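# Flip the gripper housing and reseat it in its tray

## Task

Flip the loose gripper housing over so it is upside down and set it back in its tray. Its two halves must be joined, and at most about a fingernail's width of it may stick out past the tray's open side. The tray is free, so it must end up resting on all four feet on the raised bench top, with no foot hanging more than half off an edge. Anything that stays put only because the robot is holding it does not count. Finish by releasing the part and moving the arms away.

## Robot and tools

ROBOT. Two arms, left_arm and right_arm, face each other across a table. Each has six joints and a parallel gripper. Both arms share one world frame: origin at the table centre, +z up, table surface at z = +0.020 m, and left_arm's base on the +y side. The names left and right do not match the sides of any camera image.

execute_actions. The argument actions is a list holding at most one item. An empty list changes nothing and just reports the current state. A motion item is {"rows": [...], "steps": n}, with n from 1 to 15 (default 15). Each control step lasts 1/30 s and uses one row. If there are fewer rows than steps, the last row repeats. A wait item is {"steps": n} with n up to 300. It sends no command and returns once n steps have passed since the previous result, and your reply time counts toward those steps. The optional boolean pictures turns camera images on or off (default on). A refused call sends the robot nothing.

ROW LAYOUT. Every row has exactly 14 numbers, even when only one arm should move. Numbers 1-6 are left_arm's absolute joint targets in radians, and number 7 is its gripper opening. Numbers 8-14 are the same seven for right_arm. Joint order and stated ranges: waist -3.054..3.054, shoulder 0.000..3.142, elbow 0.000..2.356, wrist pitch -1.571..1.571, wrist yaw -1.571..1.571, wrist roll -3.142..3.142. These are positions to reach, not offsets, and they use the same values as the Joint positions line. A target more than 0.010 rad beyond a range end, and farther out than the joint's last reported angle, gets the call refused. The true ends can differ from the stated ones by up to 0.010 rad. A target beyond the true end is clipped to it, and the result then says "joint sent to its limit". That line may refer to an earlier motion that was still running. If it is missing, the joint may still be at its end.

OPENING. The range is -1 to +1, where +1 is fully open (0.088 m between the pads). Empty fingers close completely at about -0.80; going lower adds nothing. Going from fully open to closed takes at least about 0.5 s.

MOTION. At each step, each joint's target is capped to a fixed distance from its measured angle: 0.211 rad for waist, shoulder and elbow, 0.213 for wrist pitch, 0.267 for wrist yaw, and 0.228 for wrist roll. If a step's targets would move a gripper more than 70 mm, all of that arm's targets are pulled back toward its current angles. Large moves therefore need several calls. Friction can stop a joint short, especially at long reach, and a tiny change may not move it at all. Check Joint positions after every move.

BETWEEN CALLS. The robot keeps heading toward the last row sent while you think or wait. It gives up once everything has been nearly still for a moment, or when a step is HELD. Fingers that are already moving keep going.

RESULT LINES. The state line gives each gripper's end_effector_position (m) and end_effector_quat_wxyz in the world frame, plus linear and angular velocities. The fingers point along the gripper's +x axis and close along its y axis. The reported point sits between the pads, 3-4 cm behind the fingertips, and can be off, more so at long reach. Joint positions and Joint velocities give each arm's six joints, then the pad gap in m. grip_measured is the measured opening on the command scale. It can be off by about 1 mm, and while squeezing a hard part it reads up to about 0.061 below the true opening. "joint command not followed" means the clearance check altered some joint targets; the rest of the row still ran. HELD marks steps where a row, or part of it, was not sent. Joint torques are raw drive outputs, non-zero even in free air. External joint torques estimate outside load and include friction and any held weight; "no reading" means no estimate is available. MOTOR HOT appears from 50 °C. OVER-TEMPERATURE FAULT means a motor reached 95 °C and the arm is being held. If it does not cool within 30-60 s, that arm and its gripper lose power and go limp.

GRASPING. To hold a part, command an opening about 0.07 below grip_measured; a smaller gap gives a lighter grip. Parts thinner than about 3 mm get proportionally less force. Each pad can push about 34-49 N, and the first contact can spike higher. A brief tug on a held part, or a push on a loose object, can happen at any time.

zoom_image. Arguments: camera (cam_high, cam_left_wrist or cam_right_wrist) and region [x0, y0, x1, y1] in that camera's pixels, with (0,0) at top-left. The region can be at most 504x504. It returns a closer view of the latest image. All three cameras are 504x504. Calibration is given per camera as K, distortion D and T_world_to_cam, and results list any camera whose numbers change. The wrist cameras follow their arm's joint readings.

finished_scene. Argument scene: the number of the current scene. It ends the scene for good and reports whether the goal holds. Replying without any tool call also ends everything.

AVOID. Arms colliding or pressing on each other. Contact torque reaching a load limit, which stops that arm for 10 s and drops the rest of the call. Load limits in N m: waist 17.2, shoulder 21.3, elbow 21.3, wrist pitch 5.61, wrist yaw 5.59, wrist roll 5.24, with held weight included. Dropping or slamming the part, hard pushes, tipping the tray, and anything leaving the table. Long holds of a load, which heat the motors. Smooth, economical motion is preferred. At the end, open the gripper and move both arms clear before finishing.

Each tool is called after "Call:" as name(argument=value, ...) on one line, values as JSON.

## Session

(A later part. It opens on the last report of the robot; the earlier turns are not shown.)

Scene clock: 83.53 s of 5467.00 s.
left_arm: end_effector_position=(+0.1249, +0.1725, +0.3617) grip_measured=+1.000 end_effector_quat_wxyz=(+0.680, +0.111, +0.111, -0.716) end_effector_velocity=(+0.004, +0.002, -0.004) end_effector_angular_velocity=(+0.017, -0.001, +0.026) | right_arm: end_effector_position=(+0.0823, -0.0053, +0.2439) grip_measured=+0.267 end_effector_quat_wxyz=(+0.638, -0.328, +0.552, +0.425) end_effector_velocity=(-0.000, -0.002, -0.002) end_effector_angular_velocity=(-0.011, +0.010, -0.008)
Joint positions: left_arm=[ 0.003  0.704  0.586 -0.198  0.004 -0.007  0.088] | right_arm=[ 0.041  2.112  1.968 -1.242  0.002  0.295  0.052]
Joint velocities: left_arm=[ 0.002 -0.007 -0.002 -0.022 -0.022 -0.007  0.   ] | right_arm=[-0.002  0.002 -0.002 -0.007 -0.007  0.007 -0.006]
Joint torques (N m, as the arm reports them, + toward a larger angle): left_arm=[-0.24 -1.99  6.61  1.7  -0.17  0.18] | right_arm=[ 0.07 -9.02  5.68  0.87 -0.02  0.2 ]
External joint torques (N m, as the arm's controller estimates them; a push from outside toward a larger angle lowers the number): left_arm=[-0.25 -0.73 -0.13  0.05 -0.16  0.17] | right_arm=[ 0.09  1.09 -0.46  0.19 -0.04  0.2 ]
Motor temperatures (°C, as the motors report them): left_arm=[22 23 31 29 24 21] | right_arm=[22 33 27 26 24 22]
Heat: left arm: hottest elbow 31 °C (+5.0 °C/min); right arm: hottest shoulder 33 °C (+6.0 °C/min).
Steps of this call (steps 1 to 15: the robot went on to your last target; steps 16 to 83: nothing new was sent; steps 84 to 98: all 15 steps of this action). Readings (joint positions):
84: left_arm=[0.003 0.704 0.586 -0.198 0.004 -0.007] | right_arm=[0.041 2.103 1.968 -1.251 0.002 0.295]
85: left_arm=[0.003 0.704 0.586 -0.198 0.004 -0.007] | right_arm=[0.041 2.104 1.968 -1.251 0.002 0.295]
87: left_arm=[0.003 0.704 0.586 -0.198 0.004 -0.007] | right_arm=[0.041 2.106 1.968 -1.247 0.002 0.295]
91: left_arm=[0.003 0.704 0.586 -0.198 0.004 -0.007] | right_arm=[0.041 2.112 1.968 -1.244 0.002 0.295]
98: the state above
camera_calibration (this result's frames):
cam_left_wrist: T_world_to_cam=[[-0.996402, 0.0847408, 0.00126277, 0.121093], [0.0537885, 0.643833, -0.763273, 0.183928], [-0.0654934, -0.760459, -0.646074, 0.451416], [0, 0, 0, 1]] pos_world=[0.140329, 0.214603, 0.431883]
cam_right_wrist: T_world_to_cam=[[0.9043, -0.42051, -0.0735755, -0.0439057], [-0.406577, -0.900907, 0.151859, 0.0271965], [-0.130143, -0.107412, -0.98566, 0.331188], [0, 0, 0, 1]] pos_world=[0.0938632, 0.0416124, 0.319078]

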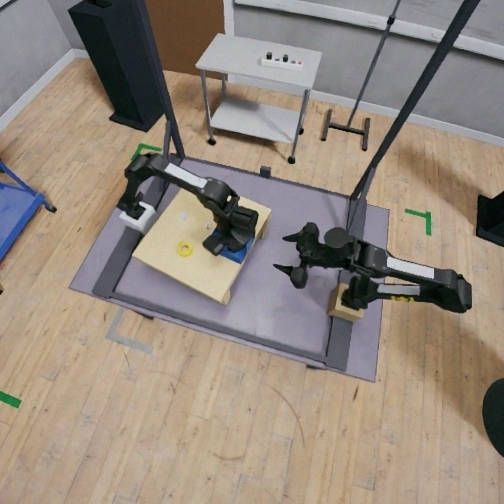

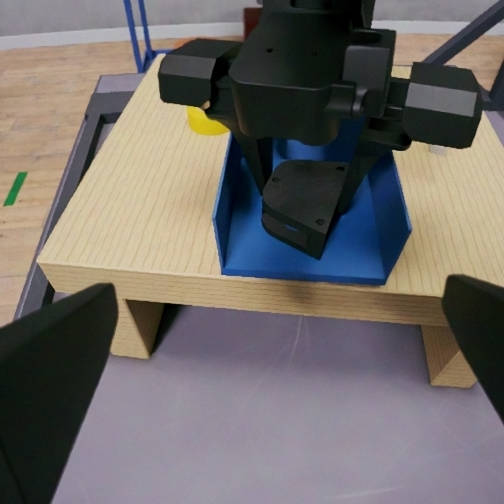

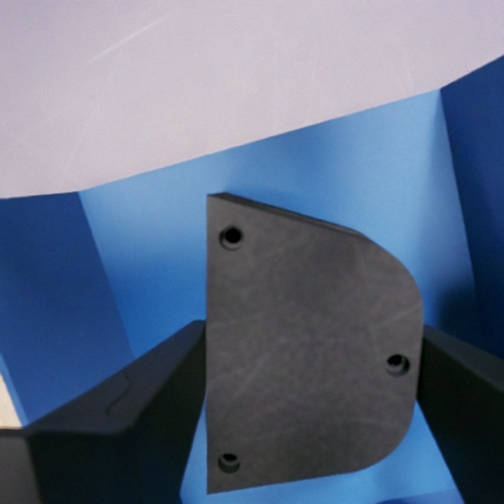

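Call:
execute_actions(actions=[{"rows":[[0,0.7,0.6,-0.2,0,0,1,0.041,2.115,1.967,-1.24,0,0.30,0.35],[0,0.7,0.6,-0.2,0,0,1,0.041,2.115,1.967,-1.24,0,0.30,0.35],[0,0.7,0.6,-0.2,0,0,1,0.041,2.115,1.967,-1.24,0,0.30,0.35],[0,0.7,0.6,-0.2,0,0,1,0.041,2.115,1.967,-1.24,0,0.30,0.35],[0,0.7,0.6,-0.2,0,0,1,0.041,2.115,1.967,-1.24,0,0.30,0.35],[0,0.7,0.6,-0.2,0,0,1,0.041,2.115,1.94,-1.22,0,0.30,0.35],[0,0.7,0.6,-0.2,0,0,1,0.041,2.115,1.94,-1.22,0,0.30,0.35],[0,0.7,0.6,-0.2,0,0,1,0.041,2.115,1.92,-1.2,0,0.30,0.35],[0,0.7,0.6,-0.2,0,0,1,0.041,2.115,1.92,-1.2,0,0.30,0.35],[0,0.7,0.6,-0.2,0,0,1,0.041,2.115,1.895,-1.18,0,0.30,0.35]]}], pictures=false)

Call:
execute_actions(actions=[{"steps":20}])

Scene clock: 91.20 s of 5467.00 s.
left_arm: end_effector_position=(+0.1249, +0.1725, +0.3617) grip_measured=+1.000 end_effector_quat_wxyz=(+0.680, +0.111, +0.111, -0.716) end_effector_velocity=(+0.003, +0.000, -0.003) end_effector_angular_velocity=(+0.012, -0.000, +0.021) | right_arm: end_effector_position=(+0.0827, -0.0043, +0.2312) grip_measured=+0.345 end_effector_quat_wxyz=(+0.639, -0.328, +0.552, +0.425) end_effector_velocity=(+0.002, +0.013, -0.002) end_effector_angular_velocity=(+0.059, -0.017, +0.008)
Joint positions: left_arm=[ 0.003  0.704  0.586 -0.198  0.004 -0.007  0.088] | right_arm=[ 0.041  2.112  1.917 -1.191  0.003  0.295  0.056]
Joint velocities: left_arm=[-0.002  0.002 -0.002 -0.007 -0.022 -0.007  0.   ] | right_arm=[ 0.002 -0.002 -0.022  0.081  0.007 -0.007  0.001]
Joint torques (N m, as the arm reports them, + toward a larger angle): left_arm=[-0.37 -2.14  6.69  1.76 -0.18  0.19] | right_arm=[  0.03 -11.33   4.13   0.91  -0.06   0.19]
External joint torques (N m, as the arm's controller estimates them; a push from outside toward a larger angle lowers the number): left_arm=[-0.39 -0.9  -0.08  0.09 -0.17  0.19] | right_arm=[-0.03 -0.73 -2.17  0.16 -0.07  0.19]
Motor temperatures (°C, as the motors report them): left_arm=[22 23 32 29 24 21] | right_arm=[22 33 27 26 24 22]
Heat: left arm: hottest elbow 32 °C (+5.0 °C/min); right arm: hottest shoulder 33 °C (+5.0 °C/min).
Steps of this call (steps 1 to 15: the robot went on to your last target; steps 16 to 90: nothing new was sent; then 4.17 s passed at rest; steps 91 to 105: all 15 steps of this action). Readings (joint positions):
91: left_arm=[0.003 0.704 0.586 -0.198 0.004 -0.007] | right_arm=[0.041 2.112 1.968 -1.242 0.002 0.295]
92: left_arm=[0.003 0.704 0.586 -0.198 0.004 -0.007] | right_arm=[0.041 2.112 1.968 -1.242 0.002 0.295]
94: left_arm=[0.003 0.704 0.586 -0.198 0.004 -0.007] | right_arm=[0.041 2.112 1.968 -1.242 0.002 0.295]
98: left_arm=[0.003 0.704 0.586 -0.198 0.004 -0.007] | right_arm=[0.041 2.112 1.960 -1.228 0.002 0.295]
105: the state above

Scene clock: 91.87 s of 5467.00 s.
left_arm: end_effector_position=(+0.1249, +0.1725, +0.3617) grip_measured=+1.000 end_effector_quat_wxyz=(+0.680, +0.111, +0.111, -0.716) end_effector_velocity=(+0.001, +0.002, -0.005) end_effector_angular_velocity=(+0.023, +0.018, +0.011) | right_arm: end_effector_position=(+0.0828, -0.0036, +0.2298) grip_measured=+0.347 end_effector_quat_wxyz=(+0.639, -0.327, +0.551, +0.425) end_effector_velocity=(+0.000, +0.001, -0.001) end_effector_angular_velocity=(+0.004, +0.008, -0.008)
Joint positions: left_arm=[ 0.003  0.704  0.586 -0.198  0.004 -0.007  0.088] | right_arm=[ 0.041  2.112  1.911 -1.182  0.005  0.295  0.056]
Joint velocities: left_arm=[-0.002 -0.002 -0.002 -0.022 -0.007 -0.022  0.   ] | right_arm=[-0.002  0.002 -0.002  0.007 -0.007  0.007 -0.   ]
Joint torques (N m, as the arm reports them, + toward a larger angle): left_arm=[-0.43 -2.07  6.78  1.73 -0.15  0.18] | right_arm=[  0.09 -11.38   4.2    0.86  -0.13   0.18]
External joint torques (N m, as the arm's controller estimates them; a push from outside toward a larger angle lowers the number): left_arm=[-0.42 -0.82  0.02  0.07 -0.15  0.18] | right_arm=[ 0.11 -1.27 -1.96  0.18 -0.15  0.18]
Motor temperatures (°C, as the motors report them): left_arm=[22 23 32 29 24 21] | right_arm=[22 33 27 26 24 22]
Heat: left arm: hottest elbow 32 °C (+5.0 °C/min); right arm: hottest shoulder 33 °C (+5.0 °C/min).
Steps of this call (steps 1 to 15: the robot went on to your last target; steps 16 to 20: nothing new was sent). Readings (joint positions):
1: left_arm=[0.003 0.704 0.586 -0.198 0.004 -0.007] | right_arm=[0.041 2.112 1.917 -1.188 0.003 0.295]
2: left_arm=[0.003 0.704 0.586 -0.198 0.004 -0.007] | right_arm=[0.041 2.112 1.915 -1.185 0.003 0.295]
4: left_arm=[0.003 0.704 0.586 -0.198 0.004 -0.007] | right_arm=[0.041 2.112 1.914 -1.185 0.004 0.295]
8: left_arm=[0.003 0.704 0.586 -0.198 0.004 -0.007] | right_arm=[0.041 2.112 1.912 -1.183 0.005 0.295]
20: the state above
All arms were judged still, so your last target was given up. Only a new action makes them travel on or press farther. Fingers that are still opening or closing keep moving.
camera_calibration (this result's frames):
cam_left_wrist: T_world_to_cam=[[-0.996402, 0.0847408, 0.00126277, 0.121093], [0.0537885, 0.643833, -0.763273, 0.183928], [-0.0654934, -0.760459, -0.646074, 0.451416], [0, 0, 0, 1]] pos_world=[0.140329, 0.214603, 0.431883]
cam_right_wrist: T_world_to_cam=[[0.90432, -0.420702, -0.0722136, -0.0449731], [-0.407478, -0.901218, 0.14754, 0.0321472], [-0.127151, -0.103998, -0.986416, 0.317525], [0, 0, 0, 1]] pos_world=[0.0941428, 0.0430732, 0.305221]

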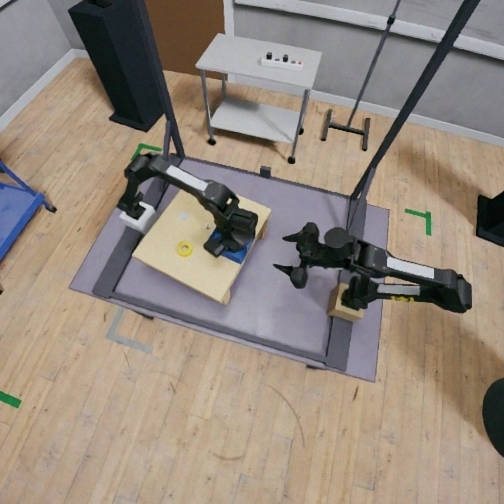

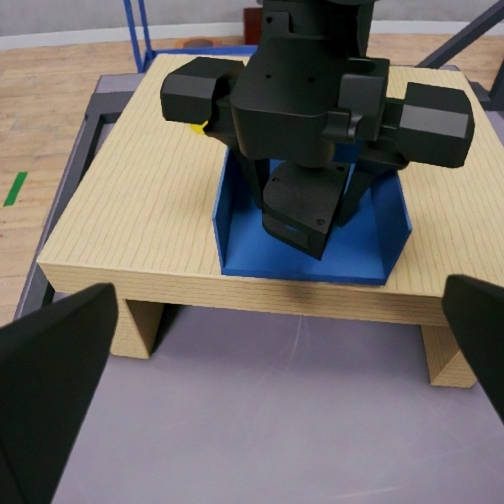

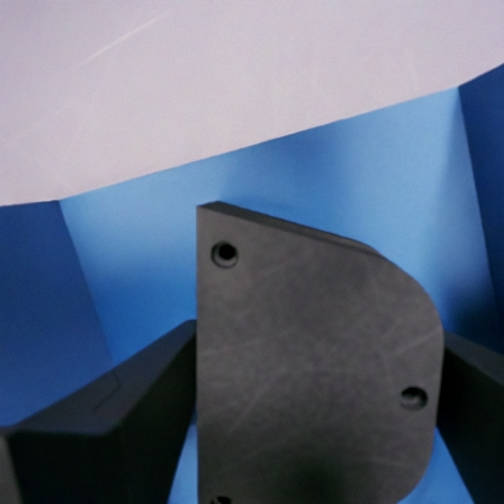

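Call:
execute_actions(actions=[{"rows":[[0,0.7,0.6,-0.2,0,0,1,0.041,2.115,1.885,-1.17,0,0.30,0.3],[0,0.7,0.6,-0.2,0,0,1,0.041,2.115,1.885,-1.17,0,0.30,0.3],[0,0.7,0.6,-0.2,0,0,1,0.041,2.115,1.885,-1.17,0,0.30,0.3],[0,0.7,0.6,-0.2,0,0,1,0.041,2.115,1.885,-1.17,0,0.30,0.3],[0,0.7,0.6,-0.2,0,0,1,0.041,2.115,1.885,-1.17,0,0.30,0.3],[0,0.7,0.6,-0.2,0,0,1,0.041,2.115,1.885,-1.17,0,0.30,0.3],[0,0.7,0.6,-0.2,0,0,1,0.041,2.115,1.885,-1.17,0,0.30,0.3],[0,0.7,0.6,-0.2,0,0,1,0.041,2.115,1.885,-1.17,0,0.30,0.3],[0,0.7,0.6,-0.2,0,0,1,0.041,2.115,1.885,-1.17,0,0.30,0.3],[0,0.7,0.6,-0.2,0,0,1,0.041,2.115,1.885,-1.17,0,0.30,0.3],[0,0.7,0.6,-0.2,0,0,1,0.041,2.115,1.885,-1.17,0,0.30,0.15]]}], pictures=false)

Call:
execute_actions(actions=[{"steps":15}], pictures=false)

Call:
execute_actions(actions=[{"rows":[[0,0.7,0.6,-0.2,0,0,1,0.041,2.115,1.93,-1.2,0,0.30,0.15],[0,0.7,0.6,-0.2,0,0,1,0.041,2.115,1.93,-1.2,0,0.30,0.15],[0,0.7,0.6,-0.2,0,0,1,0.041,2.115,1.93,-1.2,0,0.30,0.15],[0,0.7,0.6,-0.2,0,0,1,0.041,2.115,1.96,-1.23,0,0.30,0.15]]}])

Scene clock: 101.10 s of 5467.00 s.
left_arm: end_effector_position=(+0.1249, +0.1725, +0.3617) grip_measured=+1.000 end_effector_quat_wxyz=(+0.680, +0.111, +0.111, -0.716) end_effector_velocity=(+0.002, +0.002, -0.004) end_effector_angular_velocity=(+0.017, -0.010, +0.007) | right_arm: end_effector_position=(+0.0841, -0.0038, +0.2292) grip_measured=+0.206 end_effector_quat_wxyz=(+0.641, -0.326, +0.550, +0.425) end_effector_velocity=(+0.004, +0.000, +0.003) end_effector_angular_velocity=(+0.011, -0.010, -0.002)
Joint positions: left_arm=[ 0.003  0.704  0.586 -0.198  0.004 -0.007  0.088] | right_arm=[ 0.038  2.109  1.904 -1.174  0.005  0.295  0.049]
Joint velocities: left_arm=[ 0.002 -0.007 -0.002 -0.022 -0.007  0.007  0.   ] | right_arm=[-0.007 -0.007 -0.002  0.007  0.007 -0.007 -0.011]
Joint torques (N m, as the arm reports them, + toward a larger angle): left_arm=[-0.51 -2.19  6.61  1.69 -0.18  0.19] | right_arm=[  0.25 -10.86   3.88   1.03  -0.17   0.19]
External joint torques (N m, as the arm's controller estimates them; a push from outside toward a larger angle lowers the number): left_arm=[-0.52 -0.92 -0.16  0.03 -0.17  0.18] | right_arm=[ 0.35 -0.66 -2.35  0.33 -0.19  0.19]
Motor temperatures (°C, as the motors report them): left_arm=[22 23 32 29 24 21] | right_arm=[22 35 27 26 24 22]
Heat: left arm: hottest elbow 32 °C (+4.0 °C/min); right arm: hottest shoulder 35 °C (+7.0 °C/min).
Steps of this call (steps 1 to 90: nothing new was sent; then 5.73 s passed at rest; steps 91 to 105: all 15 steps of this action). Readings (joint positions):
91: left_arm=[0.003 0.704 0.586 -0.198 0.004 -0.007] | right_arm=[0.041 2.112 1.911 -1.181 0.005 0.295]
92: left_arm=[0.003 0.704 0.586 -0.198 0.004 -0.007] | right_arm=[0.041 2.112 1.909 -1.180 0.005 0.295]
94: left_arm=[0.003 0.704 0.586 -0.198 0.004 -0.007] | right_arm=[0.040 2.111 1.907 -1.178 0.005 0.295]
98: left_arm=[0.003 0.704 0.586 -0.198 0.004 -0.007] | right_arm=[0.039 2.110 1.904 -1.176 0.005 0.295]
105: the state above

Scene clock: 101.60 s of 5467.00 s.
left_arm: end_effector_position=(+0.1249, +0.1725, +0.3617) grip_measured=+1.000 end_effector_quat_wxyz=(+0.680, +0.111, +0.111, -0.716) end_effector_velocity=(+0.003, -0.000, +0.001) end_effector_angular_velocity=(-0.007, +0.014, +0.025) | right_arm: end_effector_position=(+0.0841, -0.0038, +0.2292) grip_measured=+0.203 end_effector_quat_wxyz=(+0.641, -0.326, +0.550, +0.425) end_effector_velocity=(+0.002, -0.002, +0.000) end_effector_angular_velocity=(-0.009, -0.007, +0.003)
Joint positions: left_arm=[ 0.003  0.704  0.586 -0.198  0.004 -0.007  0.088] | right_arm=[ 0.038  2.109  1.904 -1.174  0.005  0.295  0.049]
Joint velocities: left_arm=[-0.002 -0.002 -0.002  0.007 -0.022 -0.022  0.   ] | right_arm=[-0.002 -0.002 -0.002 -0.007  0.007 -0.007  0.   ]
Joint torques (N m, as the arm reports them, + toward a larger angle): left_arm=[-0.47 -2.09  6.53  1.72 -0.17  0.2 ] | right_arm=[  0.22 -10.9    3.81   1.04  -0.16   0.18]
External joint torques (N m, as the arm's controller estimates them; a push from outside toward a larger angle lowers the number): left_arm=[-0.49 -0.82 -0.3   0.04 -0.16  0.19] | right_arm=[ 0.24 -0.7  -2.4   0.35 -0.18  0.18]
Motor temperatures (°C, as the motors report them): left_arm=[22 23 32 29 24 21] | right_arm=[22 35 27 26 24 22]
Heat: left arm: hottest elbow 32 °C (+4.0 °C/min); right arm: hottest shoulder 35 °C (+7.1 °C/min).
Steps of this call (steps 1 to 15: the robot went on to your last target). Readings (joint positions):
1: left_arm=[0.003 0.704 0.586 -0.198 0.004 -0.007] | right_arm=[0.038 2.109 1.904 -1.174 0.005 0.295]
2: left_arm=[0.003 0.704 0.586 -0.198 0.004 -0.007] | right_arm=[0.038 2.109 1.904 -1.174 0.005 0.295]
4: left_arm=[0.003 0.704 0.586 -0.198 0.004 -0.007] | right_arm=[0.038 2.109 1.904 -1.174 0.005 0.295]
8: left_arm=[0.003 0.704 0.586 -0.198 0.004 -0.007] | right_arm=[0.038 2.109 1.904 -1.174 0.005 0.295]
15: the state above
All arms were judged still, so your last target was given up. Only a new action makes them travel on or press farther. Fingers that are still opening or closing keep moving.

Scene clock: 102.10 s of 5467.00 s.
left_arm: end_effector_position=(+0.1249, +0.1725, +0.3617) grip_measured=+1.000 end_effector_quat_wxyz=(+0.680, +0.111, +0.111, -0.716) end_effector_velocity=(-0.002, -0.001, -0.000) end_effector_angular_velocity=(-0.002, +0.009, -0.007) | right_arm: end_effector_position=(+0.0838, -0.0055, +0.2406) grip_measured=+0.203 end_effector_quat_wxyz=(+0.640, -0.327, +0.551, +0.424) end_effector_velocity=(-0.003, -0.007, +0.000) end_effector_angular_velocity=(-0.031, +0.011, +0.011)
Joint positions: left_arm=[ 0.003  0.704  0.586 -0.198  0.004 -0.007  0.088] | right_arm=[ 0.038  2.109  1.95  -1.226  0.005  0.295  0.049]
Joint velocities: left_arm=[-0.002  0.002 -0.002  0.007  0.007 -0.007  0.   ] | right_arm=[ 0.002 -0.002  0.002 -0.037 -0.007 -0.007  0.   ]
Joint torques (N m, as the arm reports them, + toward a larger angle): left_arm=[-0.48 -2.07  6.73  1.76 -0.14  0.15] | right_arm=[  0.23 -10.89   6.8    0.5   -0.13   0.18]
External joint torques (N m, as the arm's controller estimates them; a push from outside toward a larger angle lowers the number): left_arm=[-0.47 -0.83 -0.04  0.09 -0.14  0.15] | right_arm=[ 0.1  -0.68  0.6  -0.17 -0.13  0.18]
Motor temperatures (°C, as the motors report them): left_arm=[22 23 32 29 24 21] | right_arm=[22 35 27 26 24 22]
Heat: left arm: hottest elbow 32 °C (+4.0 °C/min); right arm: hottest shoulder 35 °C (+7.0 °C/min).
Steps of this call (steps 1 to 15: all 15 steps of this action). Readings (joint positions):
1: left_arm=[0.003 0.704 0.586 -0.198 0.004 -0.007] | right_arm=[0.038 2.109 1.905 -1.176 0.005 0.295]
2: left_arm=[0.003 0.704 0.586 -0.198 0.004 -0.007] | right_arm=[0.038 2.109 1.909 -1.179 0.005 0.295]
4: left_arm=[0.003 0.704 0.586 -0.198 0.004 -0.007] | right_arm=[0.038 2.109 1.917 -1.189 0.005 0.295]
8: left_arm=[0.003 0.704 0.586 -0.198 0.004 -0.007] | right_arm=[0.038 2.109 1.937 -1.215 0.005 0.295]
15: the state above
camera_calibration (this result's frames):
cam_left_wrist: T_world_to_cam=[[-0.996402, 0.0847408, 0.00126277, 0.121093], [0.0537885, 0.643833, -0.763273, 0.183928], [-0.0654934, -0.760459, -0.646074, 0.451416], [0, 0, 0, 1]] pos_world=[0.140329, 0.214603, 0.431883]
cam_right_wrist: T_world_to_cam=[[0.903165, -0.423346, -0.0712062, -0.0460644], [-0.409951, -0.899753, 0.149615, 0.0288855], [-0.127407, -0.105936, -0.986177, 0.32804], [0, 0, 0, 1]] pos_world=[0.09524, 0.0412399, 0.315904]

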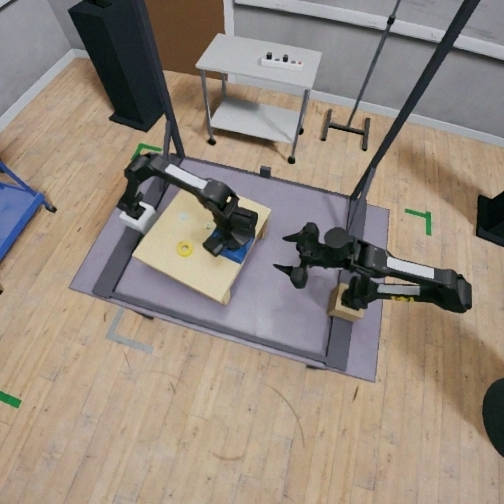

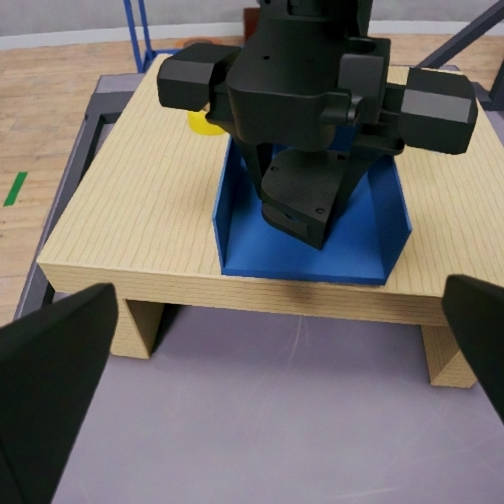

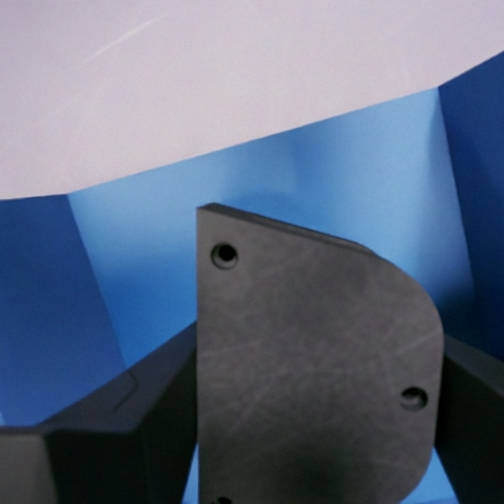

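Call:
execute_actions(actions=[{"rows":[[-0.066,0.977,0.17,0.807,0,-1.57,0.5,0.041,2.11,2.0,-1.28,0,0.30,0.13],[-0.066,0.977,0.17,0.807,0,-1.57,0.5,0.041,2.11,2.0,-1.28,0,0.30,0.13],[-0.066,0.977,0.17,0.807,0,-1.57,0.5,0.041,2.11,2.05,-1.33,0,0.30,0.13],[-0.066,0.977,0.17,0.807,0,-1.57,0.5,0.041,2.11,2.05,-1.33,0,0.30,0.13],[-0.066,0.977,0.17,0.807,0,-1.57,0.5,0.041,2.11,2.1,-1.38,0,0.30,0.13],[-0.066,0.977,0.17,0.807,0,-1.57,0.5,0.041,2.11,2.1,-1.38,0,0.30,0.13],[-0.066,0.977,0.17,0.807,0,-1.57,0.5,0.041,2.11,2.15,-1.43,0,0.30,0.13],[-0.066,0.977,0.17,0.807,0,-1.57,0.5,0.041,2.11,2.15,-1.43,0,0.30,0.13],[-0.066,0.977,0.17,0.807,0,-1.57,0.5,0.041,2.11,2.2,-1.48,0,0.30,0.13]]}], pictures=false)

Call:
execute_actions(actions=[{"rows":[[-0.066,0.977,0.17,0.807,0,-1.57,0.5,0.041,2.07,2.18,-1.5,0,0.22,0.13],[-0.066,0.977,0.17,0.807,0,-1.57,0.5,0.041,2.07,2.18,-1.5,0,0.22,0.13],[-0.066,0.977,0.17,0.807,0,-1.57,0.5,0.041,2.07,2.18,-1.5,0,0.22,0.13],[-0.066,0.977,0.17,0.807,0,-1.57,0.5,0.041,2.03,2.155,-1.515,0,0.12,0.13],[-0.066,0.977,0.17,0.807,0,-1.57,0.5,0.041,2.03,2.155,-1.515,0,0.12,0.13],[-0.066,0.977,0.17,0.807,0,-1.57,0.5,0.041,2.03,2.155,-1.515,0,0.12,0.13],[-0.066,0.977,0.17,0.807,0,-1.57,0.5,0.041,1.989,2.13,-1.53,0,0.0,0.13]]}], pictures=false)

Call:
execute_actions(actions=[{"steps":30}])

Scene clock: 120.80 s of 5467.00 s.
left_arm: end_effector_position=(+0.1064, +0.1616, +0.2334) grip_measured=+0.513 end_effector_quat_wxyz=(+0.667, -0.056, +0.345, -0.658) end_effector_velocity=(-0.016, -0.087, +0.209) end_effector_angular_velocity=(-1.034, +1.431, +0.522) | right_arm: end_effector_position=(+0.0820, -0.0171, +0.2971) grip_measured=+0.203 end_effector_quat_wxyz=(+0.639, -0.328, +0.552, +0.423) end_effector_velocity=(-0.005, -0.021, +0.027) end_effector_angular_velocity=(-0.048, +0.028, +0.009)
Joint positions: left_arm=[-0.061  0.967  0.196  0.375  0.002 -0.609  0.064] | right_arm=[ 0.038  2.109  2.179 -1.457  0.005  0.295  0.049]
Joint velocities: left_arm=[-0.017  0.042 -0.125  1.355  0.007 -1.414 -0.005] | right_arm=[-0.002 -0.007  0.11  -0.168 -0.022 -0.007 -0.   ]
Joint torques (N m, as the arm reports them, + toward a larger angle): left_arm=[-0.38 -2.25  4.41  2.3  -0.08 -0.16] | right_arm=[  0.26 -11.06   5.95   0.45  -0.15   0.18]
External joint torques (N m, as the arm's controller estimates them; a push from outside toward a larger angle lowers the number): left_arm=[-0.38  0.06 -2.4   0.48 -0.06 -0.2 ] | right_arm=[ 0.25 -1.72  0.18 -0.18 -0.16  0.18]
Motor temperatures (°C, as the motors report them): left_arm=[22 23 33 30 24 21] | right_arm=[22 37 28 26 24 22]
Heat: left arm: hottest elbow 33 °C (+3.0 °C/min); right arm: hottest shoulder 37 °C (+9.1 °C/min).
Steps of this call (steps 1 to 15: the robot went on to your last target; steps 16 to 90: nothing new was sent; then 15.20 s passed at rest; steps 91 to 105: all 15 steps of this action). Readings (joint positions):
91: left_arm=[-0.001 0.716 0.575 -0.177 0.002 -0.023] | right_arm=[0.038 2.109 1.957 -1.235 0.005 0.295]
92: left_arm=[-0.011 0.736 0.558 -0.135 0.002 -0.054] | right_arm=[0.038 2.109 1.964 -1.246 0.005 0.295]
94: left_arm=[-0.026 0.796 0.511 -0.079 0.002 -0.116] | right_arm=[0.038 2.109 1.988 -1.279 0.005 0.295]
98: left_arm=[-0.047 0.902 0.364 0.067 0.002 -0.273] | right_arm=[0.038 2.109 2.073 -1.359 0.005 0.295]
105: the state above

Scene clock: 121.30 s of 5467.00 s.
left_arm: end_effector_position=(+0.1039, +0.1465, +0.3128) grip_measured=+0.502 end_effector_quat_wxyz=(+0.524, -0.409, +0.462, -0.587) end_effector_velocity=(+0.001, +0.001, +0.018) end_effector_angular_velocity=(+0.072, +1.444, +0.021) | right_arm: end_effector_position=(+0.0774, -0.0468, +0.3292) grip_measured=+0.203 end_effector_quat_wxyz=(+0.591, -0.409, +0.487, +0.496) end_effector_velocity=(-0.002, -0.014, +0.008) end_effector_angular_velocity=(-0.009, -0.007, +0.148)
Joint positions: left_arm=[-0.063  0.972  0.18   0.789  0.002 -1.33   0.064] | right_arm=[ 0.039  2.     2.147 -1.525  0.005  0.024  0.049]
Joint velocities: left_arm=[-0.007  0.002 -0.012  0.11  -0.022 -1.443  0.   ] | right_arm=[-0.007 -0.046 -0.032 -0.022 -0.022 -0.154  0.   ]
Joint torques (N m, as the arm reports them, + toward a larger angle): left_arm=[-0.3  -1.95  3.81  2.27 -0.1  -0.11] | right_arm=[  0.2  -10.89   3.99   0.53  -0.16  -0.23]
External joint torques (N m, as the arm's controller estimates them; a push from outside toward a larger angle lowers the number): left_arm=[-0.27  0.1  -2.35  0.54 -0.1  -0.17] | right_arm=[ 0.25 -2.7  -1.39 -0.17 -0.16 -0.23]
Motor temperatures (°C, as the motors report them): left_arm=[22 23 33 30 24 21] | right_arm=[22 37 28 25 24 22]
Heat: left arm: hottest elbow 33 °C (+3.0 °C/min); right arm: hottest shoulder 37 °C (+9.1 °C/min).
Steps of this call (steps 1 to 15: all 15 steps of this action). Readings (joint positions):
1: left_arm=[-0.061 0.968 0.193 0.421 0.002 -0.657] | right_arm=[0.038 2.109 2.181 -1.463 0.005 0.290]
2: left_arm=[-0.062 0.968 0.191 0.468 0.002 -0.705] | right_arm=[0.038 2.107 2.181 -1.473 0.005 0.276]
4: left_arm=[-0.062 0.970 0.188 0.559 0.002 -0.801] | right_arm=[0.038 2.101 2.179 -1.484 0.005 0.240]
8: left_arm=[-0.063 0.971 0.184 0.714 0.002 -0.994] | right_arm=[0.039 2.061 2.160 -1.507 0.005 0.121]
15: the state above

Scene clock: 122.30 s of 5467.00 s.
left_arm: end_effector_position=(+0.1039, +0.1465, +0.3154) grip_measured=+0.502 end_effector_quat_wxyz=(+0.470, -0.471, +0.524, -0.532) end_effector_velocity=(+0.007, +0.001, -0.003) end_effector_angular_velocity=(+0.008, +0.007, +0.049) | right_arm: end_effector_position=(+0.0772, -0.0484, +0.3269) grip_measured=+0.203 end_effector_quat_wxyz=(+0.585, -0.417, +0.485, +0.499) end_effector_velocity=(+0.004, -0.003, -0.000) end_effector_angular_velocity=(-0.011, -0.022, +0.001)
Joint positions: left_arm=[-0.063  0.973  0.179  0.803  0.002 -1.563  0.064] | right_arm=[ 0.039  2.     2.139 -1.528  0.005  0.005  0.049]
Joint velocities: left_arm=[-0.002 -0.007 -0.007 -0.007 -0.051 -0.007 -0.   ] | right_arm=[-0.002 -0.002 -0.002 -0.007  0.022 -0.007 -0.   ]
Joint torques (N m, as the arm reports them, + toward a larger angle): left_arm=[-0.37 -1.98  3.92  2.24 -0.08 -0.13] | right_arm=[  0.18 -11.46   4.6    0.49  -0.17  -0.2 ]
External joint torques (N m, as the arm's controller estimates them; a push from outside toward a larger angle lowers the number): left_arm=[-0.41  0.13 -2.24  0.51 -0.05 -0.19] | right_arm=[ 0.27 -2.37 -1.22 -0.18 -0.17 -0.2 ]
Motor temperatures (°C, as the motors report them): left_arm=[22 23 32 30 24 21] | right_arm=[22 38 28 25 24 22]
Heat: left arm: hottest elbow 32 °C (+2.0 °C/min); right arm: hottest shoulder 38 °C (+9.1 °C/min).
Steps of this call (steps 1 to 30: the robot went on to your last target). Readings (joint positions):
1: left_arm=[-0.063 0.973 0.180 0.792 0.002 -1.378] | right_arm=[0.039 2.000 2.146 -1.525 0.005 0.019]
2: left_arm=[-0.063 0.973 0.179 0.795 0.002 -1.420] | right_arm=[0.039 2.000 2.144 -1.526 0.005 0.016]
4: left_arm=[-0.063 0.973 0.179 0.798 0.002 -1.479] | right_arm=[0.039 2.000 2.141 -1.526 0.005 0.012]
8: left_arm=[-0.063 0.973 0.179 0.801 0.002 -1.534] | right_arm=[0.039 2.000 2.139 -1.528 0.005 0.008]
30: the state above
All arms were judged still, so your last target was given up. Only a new action makes them travel on or press farther. Fingers that are still opening or closing keep moving.
camera_calibration (this result's frames):
cam_left_wrist: T_world_to_cam=[[-0.0198399, 0.0429858, 0.998879, -0.30755], [-0.876231, 0.480385, -0.0380768, 0.0582856], [-0.481483, -0.876003, 0.0281347, 0.247863], [0, 0, 0, 1]] pos_world=[0.164312, 0.20235, 0.30245]
cam_right_wrist: T_world_to_cam=[[0.988197, -0.152088, -0.0183439, -0.0627878], [-0.147791, -0.978017, 0.147108, -0.0485204], [-0.0403141, -0.142661, -0.98895, 0.400167], [0, 0, 0, 1]] pos_world=[0.0710082, 0.0000850329, 0.401731]

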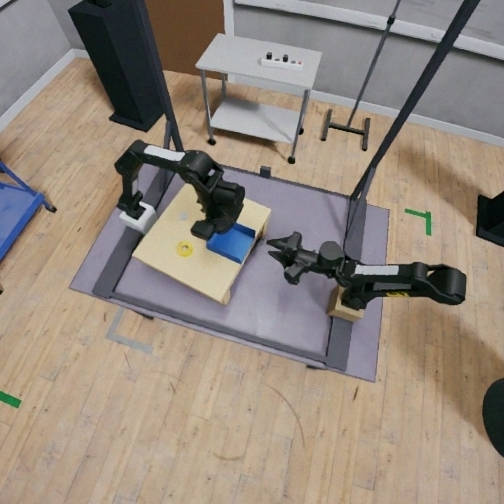

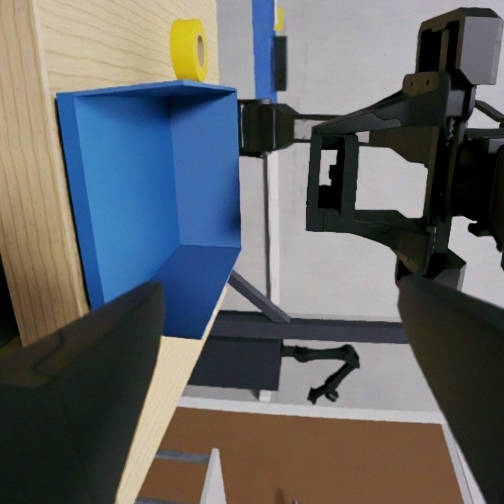

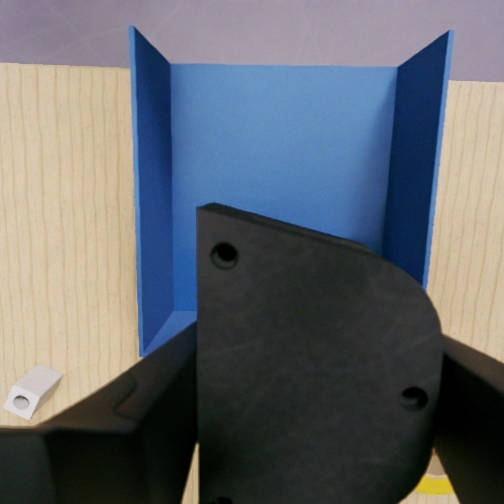

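Call:
execute_actions(actions=[{"rows":[[-0.066,1.44,0.366,1.195,0,-1.57,0.5,0.041,1.989,2.13,-1.53,0,0.0,0.13]]}], pictures=false)

Call:
execute_actions(actions=[{"steps":30}])

Scene clock: 126.97 s of 5467.00 s.
left_arm: end_effector_position=(+0.0967, +0.0836, +0.3279) grip_measured=+0.502 end_effector_quat_wxyz=(+0.442, -0.498, +0.499, -0.555) end_effector_velocity=(-0.003, -0.014, -0.010) end_effector_angular_velocity=(+0.002, -0.007, +0.001) | right_arm: end_effector_position=(+0.0772, -0.0484, +0.3269) grip_measured=+0.203 end_effector_quat_wxyz=(+0.585, -0.417, +0.485, +0.499) end_effector_velocity=(-0.001, +0.004, +0.001) end_effector_angular_velocity=(+0.023, +0.003, +0.011)
Joint positions: left_arm=[-0.063  1.418  0.351  1.179  0.002 -1.564  0.064] | right_arm=[ 0.039  2.     2.139 -1.528  0.005  0.005  0.049]
Joint velocities: left_arm=[-0.007  0.115  0.032  0.081 -0.007  0.007 -0.   ] | right_arm=[ 0.002 -0.002 -0.002  0.022 -0.007 -0.007 -0.   ]
Joint torques (N m, as the arm reports them, + toward a larger angle): left_arm=[-0.48 -3.95  4.97  2.22 -0.09 -0.12] | right_arm=[  0.2  -11.51   4.61   0.48  -0.15  -0.19]
External joint torques (N m, as the arm's controller estimates them; a push from outside toward a larger angle lowers the number): left_arm=[-0.45  0.2  -0.26  0.51 -0.09 -0.18] | right_arm=[ 0.15 -2.42 -1.23 -0.21 -0.14 -0.19]
Motor temperatures (°C, as the motors report them): left_arm=[22 23 32 30 24 21] | right_arm=[22 38 27 25 24 22]
Heat: left arm: hottest elbow 32 °C (+2.0 °C/min); right arm: hottest shoulder 38 °C (+8.0 °C/min).
Steps of this call (steps 1 to 90: nothing new was sent; then 1.17 s passed at rest; steps 91 to 105: all 15 steps of this action). Readings (joint positions):
91: left_arm=[-0.063 0.997 0.190 0.831 0.002 -1.564] | right_arm=[0.039 2.000 2.139 -1.528 0.005 0.005]
92: left_arm=[-0.063 1.043 0.213 0.877 0.002 -1.564] | right_arm=[0.039 2.000 2.139 -1.528 0.005 0.005]
94: left_arm=[-0.063 1.140 0.276 0.973 0.002 -1.564] | right_arm=[0.039 2.000 2.139 -1.528 0.005 0.005]
98: left_arm=[-0.063 1.304 0.347 1.118 0.002 -1.564] | right_arm=[0.039 2.000 2.139 -1.528 0.005 0.005]
105: the state above

Scene clock: 127.97 s of 5467.00 s.
left_arm: end_effector_position=(+0.0965, +0.0816, +0.3259) grip_measured=+0.502 end_effector_quat_wxyz=(+0.442, -0.497, +0.499, -0.555) end_effector_velocity=(+0.000, +0.001, -0.004) end_effector_angular_velocity=(+0.011, -0.008, +0.006) | right_arm: end_effector_position=(+0.0772, -0.0484, +0.3269) grip_measured=+0.203 end_effector_quat_wxyz=(+0.585, -0.417, +0.485, +0.499) end_effector_velocity=(-0.002, +0.001, +0.001) end_effector_angular_velocity=(+0.010, +0.019, +0.009)
Joint positions: left_arm=[-0.063  1.435  0.355  1.191  0.002 -1.564  0.064] | right_arm=[ 0.039  2.     2.139 -1.528  0.005  0.005  0.049]
Joint velocities: left_arm=[-0.002 -0.002 -0.007 -0.007 -0.007  0.007  0.   ] | right_arm=[-0.002 -0.002 -0.002  0.007 -0.022 -0.007 -0.   ]
Joint torques (N m, as the arm reports them, + toward a larger angle): left_arm=[-0.42 -4.17  4.81  2.21 -0.09 -0.16] | right_arm=[  0.22 -11.54   4.57   0.5   -0.16  -0.2 ]
External joint torques (N m, as the arm's controller estimates them; a push from outside toward a larger angle lowers the number): left_arm=[-0.41  0.01 -0.35  0.52 -0.09 -0.22] | right_arm=[ 0.15 -2.49 -1.24 -0.18 -0.14 -0.2 ]
Motor temperatures (°C, as the motors report them): left_arm=[22 23 32 30 24 21] | right_arm=[22 38 27 25 24 22]
Heat: left arm: hottest elbow 32 °C (+1.0 °C/min); right arm: hottest shoulder 38 °C (+8.0 °C/min).
Steps of this call (steps 1 to 30: the robot went on to your last target). Readings (joint positions):
1: left_arm=[-0.063 1.421 0.352 1.182 0.002 -1.564] | right_arm=[0.039 2.000 2.139 -1.528 0.005 0.005]
2: left_arm=[-0.063 1.424 0.353 1.184 0.002 -1.564] | right_arm=[0.039 2.000 2.139 -1.528 0.005 0.005]
4: left_arm=[-0.063 1.429 0.353 1.187 0.002 -1.564] | right_arm=[0.039 2.000 2.139 -1.528 0.005 0.005]
8: left_arm=[-0.063 1.432 0.354 1.190 0.002 -1.564] | right_arm=[0.039 2.000 2.139 -1.528 0.005 0.005]
30: the state above
All arms were judged still, so your last target was given up. Only a new action makes them travel on or press farther. Fingers that are still opening or closing keep moving.
camera_calibration (this result's frames):
cam_left_wrist: T_world_to_cam=[[-0.00752082, 0.143973, 0.989553, -0.321797], [-0.876913, 0.474646, -0.0757222, 0.0961503], [-0.480589, -0.868322, 0.122682, 0.15564], [0, 0, 0, 1]] pos_world=[0.156694, 0.135838, 0.306622]
cam_right_wrist: T_world_to_cam=[[0.988255, -0.151718, -0.0182749, -0.0627969], [-0.147434, -0.97807, 0.14711, -0.0485511], [-0.0401934, -0.142688, -0.988951, 0.400157], [0, 0, 0, 1]] pos_world=[0.0709849, 0.0000836324, 0.40173]

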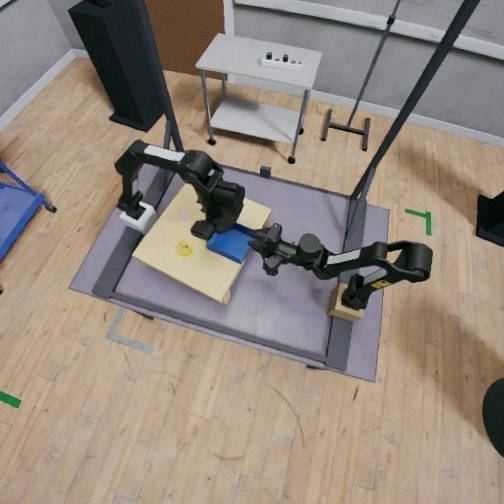

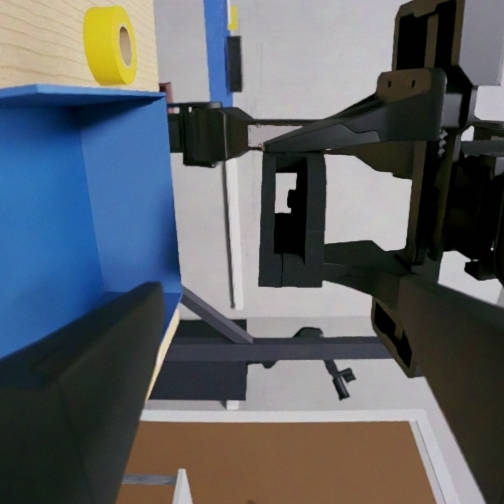

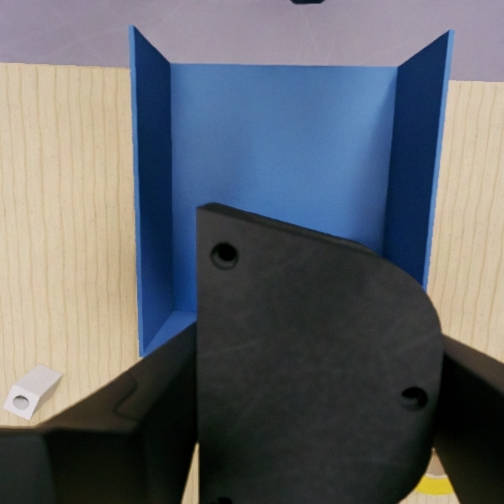

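Call:
execute_actions(actions=[{"rows":[[-0.066,1.59,0.585,1.13,0,-1.57,0.5,0.041,1.989,2.13,-1.53,0,0.0,0.13]]}], pictures=false)

Call:
execute_actions(actions=[{"steps":20}])

Scene clock: 131.70 s of 5467.00 s.
left_arm: end_effector_position=(+0.0907, +0.0313, +0.3417) grip_measured=+0.502 end_effector_quat_wxyz=(+0.440, -0.499, +0.497, -0.557) end_effector_velocity=(-0.001, -0.007, +0.004) end_effector_angular_velocity=(-0.008, -0.006, +0.006) | right_arm: end_effector_position=(+0.0772, -0.0484, +0.3269) grip_measured=+0.203 end_effector_quat_wxyz=(+0.585, -0.417, +0.485, +0.499) end_effector_velocity=(+0.002, +0.001, +0.001) end_effector_angular_velocity=(+0.006, -0.010, +0.003)
Joint positions: left_arm=[-0.063  1.582  0.568  1.133  0.002 -1.564  0.064] | right_arm=[ 0.039  2.     2.139 -1.528  0.005  0.005  0.049]
Joint velocities: left_arm=[-0.002  0.017  0.032 -0.007 -0.007  0.007 -0.   ] | right_arm=[-0.002 -0.002 -0.002  0.007  0.007 -0.007 -0.   ]
Joint torques (N m, as the arm reports them, + toward a larger angle): left_arm=[-0.36 -5.53  5.07  1.77 -0.06 -0.12] | right_arm=[  0.2  -11.49   4.53   0.5   -0.18  -0.18]
External joint torques (N m, as the arm's controller estimates them; a push from outside toward a larger angle lowers the number): left_arm=[-0.4   0.08 -0.42  0.05 -0.05 -0.18] | right_arm=[ 0.2  -2.47 -1.27 -0.18 -0.17 -0.18]
Motor temperatures (°C, as the motors report them): left_arm=[22 24 32 31 24 21] | right_arm=[22 39 27 25 24 22]
Heat: left arm: hottest elbow 32 °C (+1.0 °C/min); right arm: hottest shoulder 39 °C (+8.2 °C/min).
Steps of this call (steps 1 to 90: nothing new was sent; then 0.23 s passed at rest; steps 91 to 105: all 15 steps of this action). Readings (joint positions):
91: left_arm=[-0.063 1.451 0.372 1.187 0.002 -1.564] | right_arm=[0.039 2.000 2.139 -1.528 0.005 0.005]
92: left_arm=[-0.063 1.478 0.408 1.173 0.002 -1.564] | right_arm=[0.039 2.000 2.139 -1.528 0.005 0.005]
94: left_arm=[-0.063 1.534 0.487 1.154 0.002 -1.564] | right_arm=[0.039 2.000 2.139 -1.528 0.005 0.005]
98: left_arm=[-0.063 1.564 0.551 1.143 0.002 -1.564] | right_arm=[0.039 2.000 2.139 -1.528 0.005 0.005]
105: the state above

Scene clock: 132.37 s of 5467.00 s.
left_arm: end_effector_position=(+0.0906, +0.0303, +0.3427) grip_measured=+0.502 end_effector_quat_wxyz=(+0.439, -0.500, +0.497, -0.557) end_effector_velocity=(+0.000, +0.000, -0.005) end_effector_angular_velocity=(+0.023, +0.006, +0.004) | right_arm: end_effector_position=(+0.0772, -0.0484, +0.3269) grip_measured=+0.203 end_effector_quat_wxyz=(+0.585, -0.417, +0.485, +0.499) end_effector_velocity=(+0.002, -0.001, -0.004) end_effector_angular_velocity=(-0.016, +0.008, +0.001)
Joint positions: left_arm=[-0.063  1.584  0.573  1.132  0.002 -1.564  0.064] | right_arm=[ 0.039  2.     2.139 -1.528  0.005  0.005  0.049]
Joint velocities: left_arm=[-0.002 -0.002 -0.002 -0.022 -0.007 -0.007 -0.   ] | right_arm=[-0.007  0.007 -0.002 -0.007 -0.007 -0.007 -0.   ]
Joint torques (N m, as the arm reports them, + toward a larger angle): left_arm=[-0.45 -5.41  5.21  1.74 -0.06 -0.15] | right_arm=[  0.19 -11.47   4.56   0.48  -0.16  -0.19]
External joint torques (N m, as the arm's controller estimates them; a push from outside toward a larger angle lowers the number): left_arm=[-0.44  0.12 -0.22  0.05 -0.06 -0.21] | right_arm=[ 0.23 -2.52 -1.19 -0.19 -0.15 -0.19]
Motor temperatures (°C, as the motors report them): left_arm=[22 24 32 31 24 21] | right_arm=[22 39 27 25 24 22]
Heat: left arm: hottest elbow 32 °C (+1.0 °C/min); right arm: hottest shoulder 39 °C (+8.1 °C/min).
Steps of this call (steps 1 to 15: the robot went on to your last target; steps 16 to 20: nothing new was sent). Readings (joint positions):
1: left_arm=[-0.063 1.582 0.569 1.133 0.002 -1.564] | right_arm=[0.039 2.000 2.139 -1.528 0.005 0.005]
2: left_arm=[-0.063 1.583 0.570 1.133 0.002 -1.564] | right_arm=[0.039 2.000 2.139 -1.528 0.005 0.005]
4: left_arm=[-0.063 1.583 0.572 1.133 0.002 -1.564] | right_arm=[0.039 2.000 2.139 -1.528 0.005 0.005]
8: left_arm=[-0.063 1.584 0.573 1.133 0.002 -1.564] | right_arm=[0.039 2.000 2.139 -1.528 0.005 0.005]
20: the state above
All arms were judged still, so your last target was given up. Only a new action makes them travel on or press farther. Fingers that are still opening or closing keep moving.
camera_calibration (this result's frames):
cam_left_wrist: T_world_to_cam=[[-0.00636338, 0.154091, 0.988036, -0.330954], [-0.877004, 0.473852, -0.0795488, 0.117967], [-0.48044, -0.867018, 0.132123, 0.102932], [0, 0, 0, 1]] pos_world=[0.150804, 0.0843421, 0.322779]
cam_right_wrist: T_world_to_cam=[[0.988255, -0.151718, -0.0182749, -0.0627969], [-0.147434, -0.97807, 0.14711, -0.0485511], [-0.0401934, -0.142688, -0.988951, 0.400157], [0, 0, 0, 1]] pos_world=[0.0709849, 0.0000836324, 0.40173]

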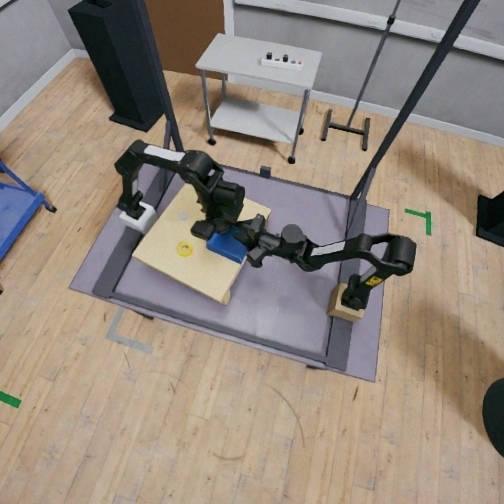

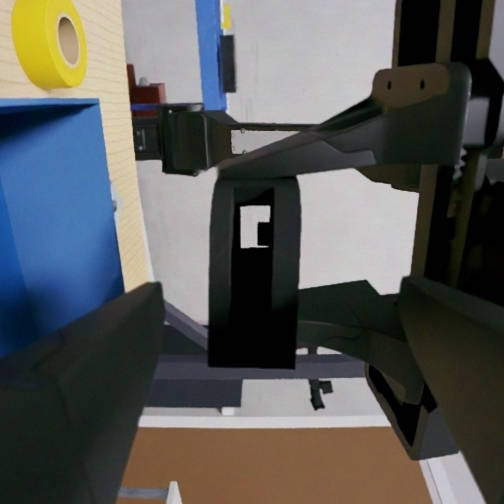

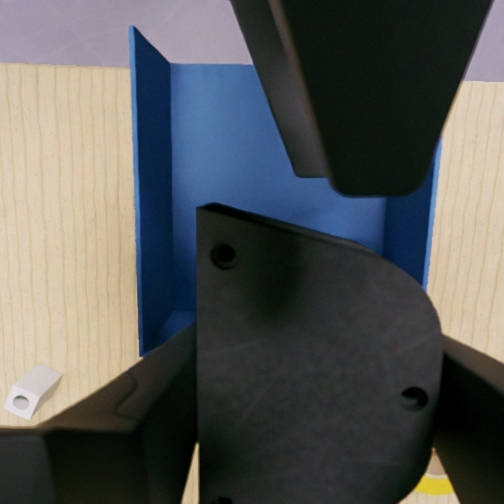

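Call:
execute_actions(actions=[{"rows":[[-0.088,1.64,0.61,1.145,0,-1.57,0.4,0.041,1.989,2.13,-1.53,0,0.0,0.13],[-0.088,1.64,0.61,1.145,0,-1.57,0.4,0.041,1.989,2.13,-1.53,0,0.0,0.13],[-0.088,1.64,0.61,1.145,0,-1.57,0.4,0.041,1.989,2.13,-1.53,0,0.0,0.13],[-0.088,1.64,0.61,1.145,0,-1.57,0.4,0.041,1.989,2.13,-1.53,0,0.0,0.13],[-0.088,1.69,0.66,1.15,0,-1.57,0.3,0.041,1.989,2.13,-1.53,0,0.0,0.13],[-0.088,1.69,0.66,1.15,0,-1.57,0.3,0.041,1.989,2.13,-1.53,0,0.0,0.13],[-0.088,1.69,0.66,1.15,0,-1.57,0.3,0.041,1.989,2.13,-1.53,0,0.0,0.13],[-0.088,1.69,0.66,1.15,0,-1.57,0.25,0.041,1.989,2.13,-1.53,0,0.0,0.13],[-0.088,1.74,0.712,1.155,0,-1.57,0.25,0.041,1.989,2.13,-1.53,0,0.0,0.13]]}], pictures=false)

Call:
execute_actions(actions=[{"steps":20}])

Scene clock: 145.23 s of 5467.00 s.
left_arm: end_effector_position=(+0.0772, -0.0008, +0.3348) grip_measured=+0.267 end_effector_quat_wxyz=(+0.434, -0.494, +0.503, -0.561) end_effector_velocity=(-0.005, -0.022, -0.004) end_effector_angular_velocity=(+0.001, +0.023, -0.003) | right_arm: end_effector_position=(+0.0772, -0.0484, +0.3269) grip_measured=+0.203 end_effector_quat_wxyz=(+0.585, -0.417, +0.485, +0.499) end_effector_velocity=(+0.004, -0.003, -0.000) end_effector_angular_velocity=(-0.009, -0.007, -0.001)
Joint positions: left_arm=[-0.085  1.722  0.69   1.15   0.001 -1.564  0.052] | right_arm=[ 0.039  2.     2.139 -1.528  0.005  0.005  0.049]
Joint velocities: left_arm=[-0.007  0.09   0.085  0.007 -0.007 -0.022 -0.006] | right_arm=[-0.007 -0.002 -0.002 -0.007  0.007 -0.007  0.   ]
Joint torques (N m, as the arm reports them, + toward a larger angle): left_arm=[-0.42 -6.5   4.83  2.29 -0.06 -0.09] | right_arm=[  0.2  -11.54   4.57   0.48  -0.17  -0.19]
External joint torques (N m, as the arm's controller estimates them; a push from outside toward a larger angle lowers the number): left_arm=[-0.43  0.07 -0.54  0.56 -0.05 -0.14] | right_arm=[ 0.32 -2.52 -1.21 -0.19 -0.17 -0.19]
Motor temperatures (°C, as the motors report them): left_arm=[22 24 31 31 24 21] | right_arm=[22 40 27 25 24 22]
Heat: left arm: hottest elbow 31 °C (+0.0 °C/min); right arm: hottest shoulder 40 °C (+7.1 °C/min).
Steps of this call (steps 1 to 90: nothing new was sent; then 9.37 s passed at rest; steps 91 to 105: all 15 steps of this action). Readings (joint positions):
91: left_arm=[-0.064 1.589 0.575 1.132 0.001 -1.564] | right_arm=[0.039 2.000 2.139 -1.528 0.005 0.005]
92: left_arm=[-0.068 1.597 0.581 1.134 0.001 -1.564] | right_arm=[0.039 2.000 2.139 -1.528 0.005 0.005]
94: left_arm=[-0.077 1.615 0.591 1.135 0.001 -1.564] | right_arm=[0.039 2.000 2.139 -1.528 0.005 0.005]
98: left_arm=[-0.083 1.661 0.626 1.142 0.001 -1.564] | right_arm=[0.039 2.000 2.139 -1.528 0.005 0.005]
105: the state above

Scene clock: 145.90 s of 5467.00 s.
left_arm: end_effector_position=(+0.0768, -0.0036, +0.3345) grip_measured=+0.252 end_effector_quat_wxyz=(+0.434, -0.494, +0.503, -0.561) end_effector_velocity=(-0.000, -0.000, -0.004) end_effector_angular_velocity=(+0.013, +0.006, +0.004) | right_arm: end_effector_position=(+0.0772, -0.0484, +0.3269) grip_measured=+0.203 end_effector_quat_wxyz=(+0.585, -0.417, +0.485, +0.499) end_effector_velocity=(-0.001, -0.003, +0.002) end_effector_angular_velocity=(-0.002, +0.006, +0.006)
Joint positions: left_arm=[-0.085  1.733  0.7    1.152  0.001 -1.564  0.051] | right_arm=[ 0.039  2.     2.139 -1.528  0.005  0.005  0.049]
Joint velocities: left_arm=[-0.002  0.002 -0.002 -0.007 -0.007 -0.007 -0.   ] | right_arm=[-0.002 -0.007 -0.002 -0.007 -0.007 -0.007 -0.   ]
Joint torques (N m, as the arm reports them, + toward a larger angle): left_arm=[-0.41 -6.52  5.15  2.24 -0.07 -0.1 ] | right_arm=[  0.14 -11.51   4.61   0.48  -0.15  -0.19]
External joint torques (N m, as the arm's controller estimates them; a push from outside toward a larger angle lowers the number): left_arm=[-0.41 -0.03 -0.18  0.56 -0.07 -0.16] | right_arm=[ 0.15 -2.35 -1.24 -0.18 -0.15 -0.2 ]
Motor temperatures (°C, as the motors report them): left_arm=[22 24 31 31 24 21] | right_arm=[22 40 27 25 24 22]
Heat: left arm: hottest elbow 31 °C (-1.0 °C/min); right arm: hottest shoulder 40 °C (+7.2 °C/min).
Steps of this call (steps 1 to 20: the robot went on to your last target). Readings (joint positions):
1: left_arm=[-0.085 1.725 0.692 1.150 0.001 -1.564] | right_arm=[0.039 2.000 2.139 -1.528 0.005 0.005]
2: left_arm=[-0.085 1.727 0.694 1.150 0.001 -1.564] | right_arm=[0.039 2.000 2.139 -1.528 0.005 0.005]
4: left_arm=[-0.085 1.730 0.696 1.151 0.001 -1.564] | right_arm=[0.039 2.000 2.139 -1.528 0.005 0.005]
8: left_arm=[-0.085 1.732 0.699 1.151 0.001 -1.564] | right_arm=[0.039 2.000 2.139 -1.528 0.005 0.005]
20: the state above
camera_calibration (this result's frames):
cam_left_wrist: T_world_to_cam=[[-0.00343255, 0.151197, 0.988498, -0.318153], [-0.866652, 0.492719, -0.0783741, 0.120154], [-0.498901, -0.856952, 0.129344, 0.0703593], [0, 0, 0, 1]] pos_world=[0.138142, 0.0491966, 0.31481]
cam_right_wrist: T_world_to_cam=[[0.988255, -0.151718, -0.0182749, -0.0627969], [-0.147434, -0.97807, 0.14711, -0.0485511], [-0.0401934, -0.142688, -0.988951, 0.400157], [0, 0, 0, 1]] pos_world=[0.0709849, 0.0000836324, 0.40173]

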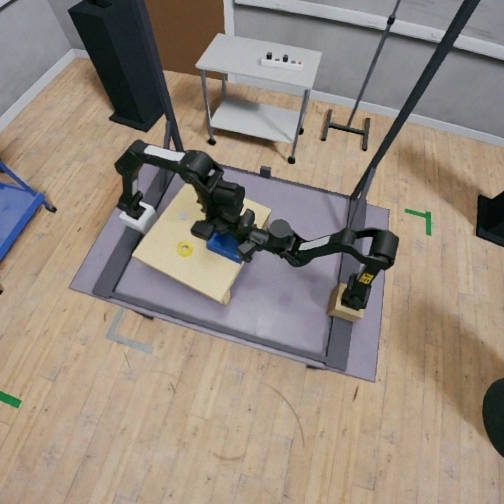

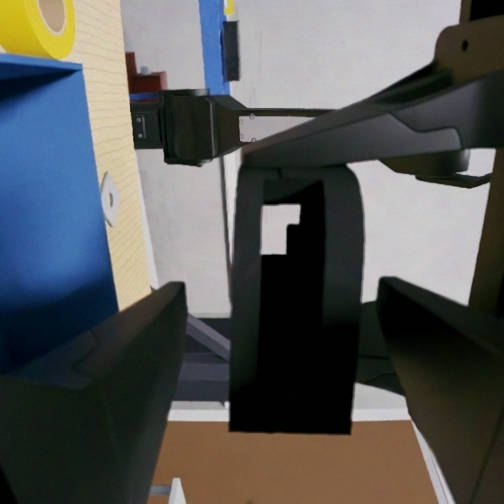

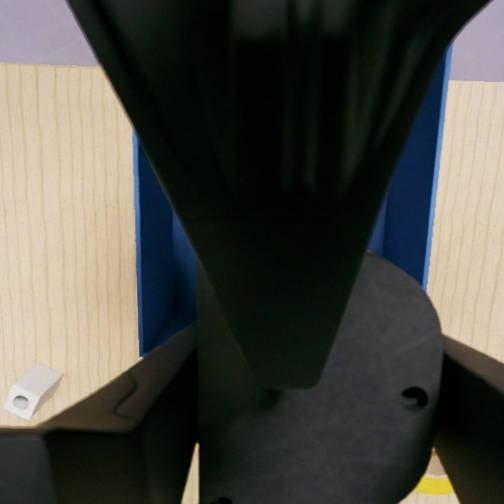

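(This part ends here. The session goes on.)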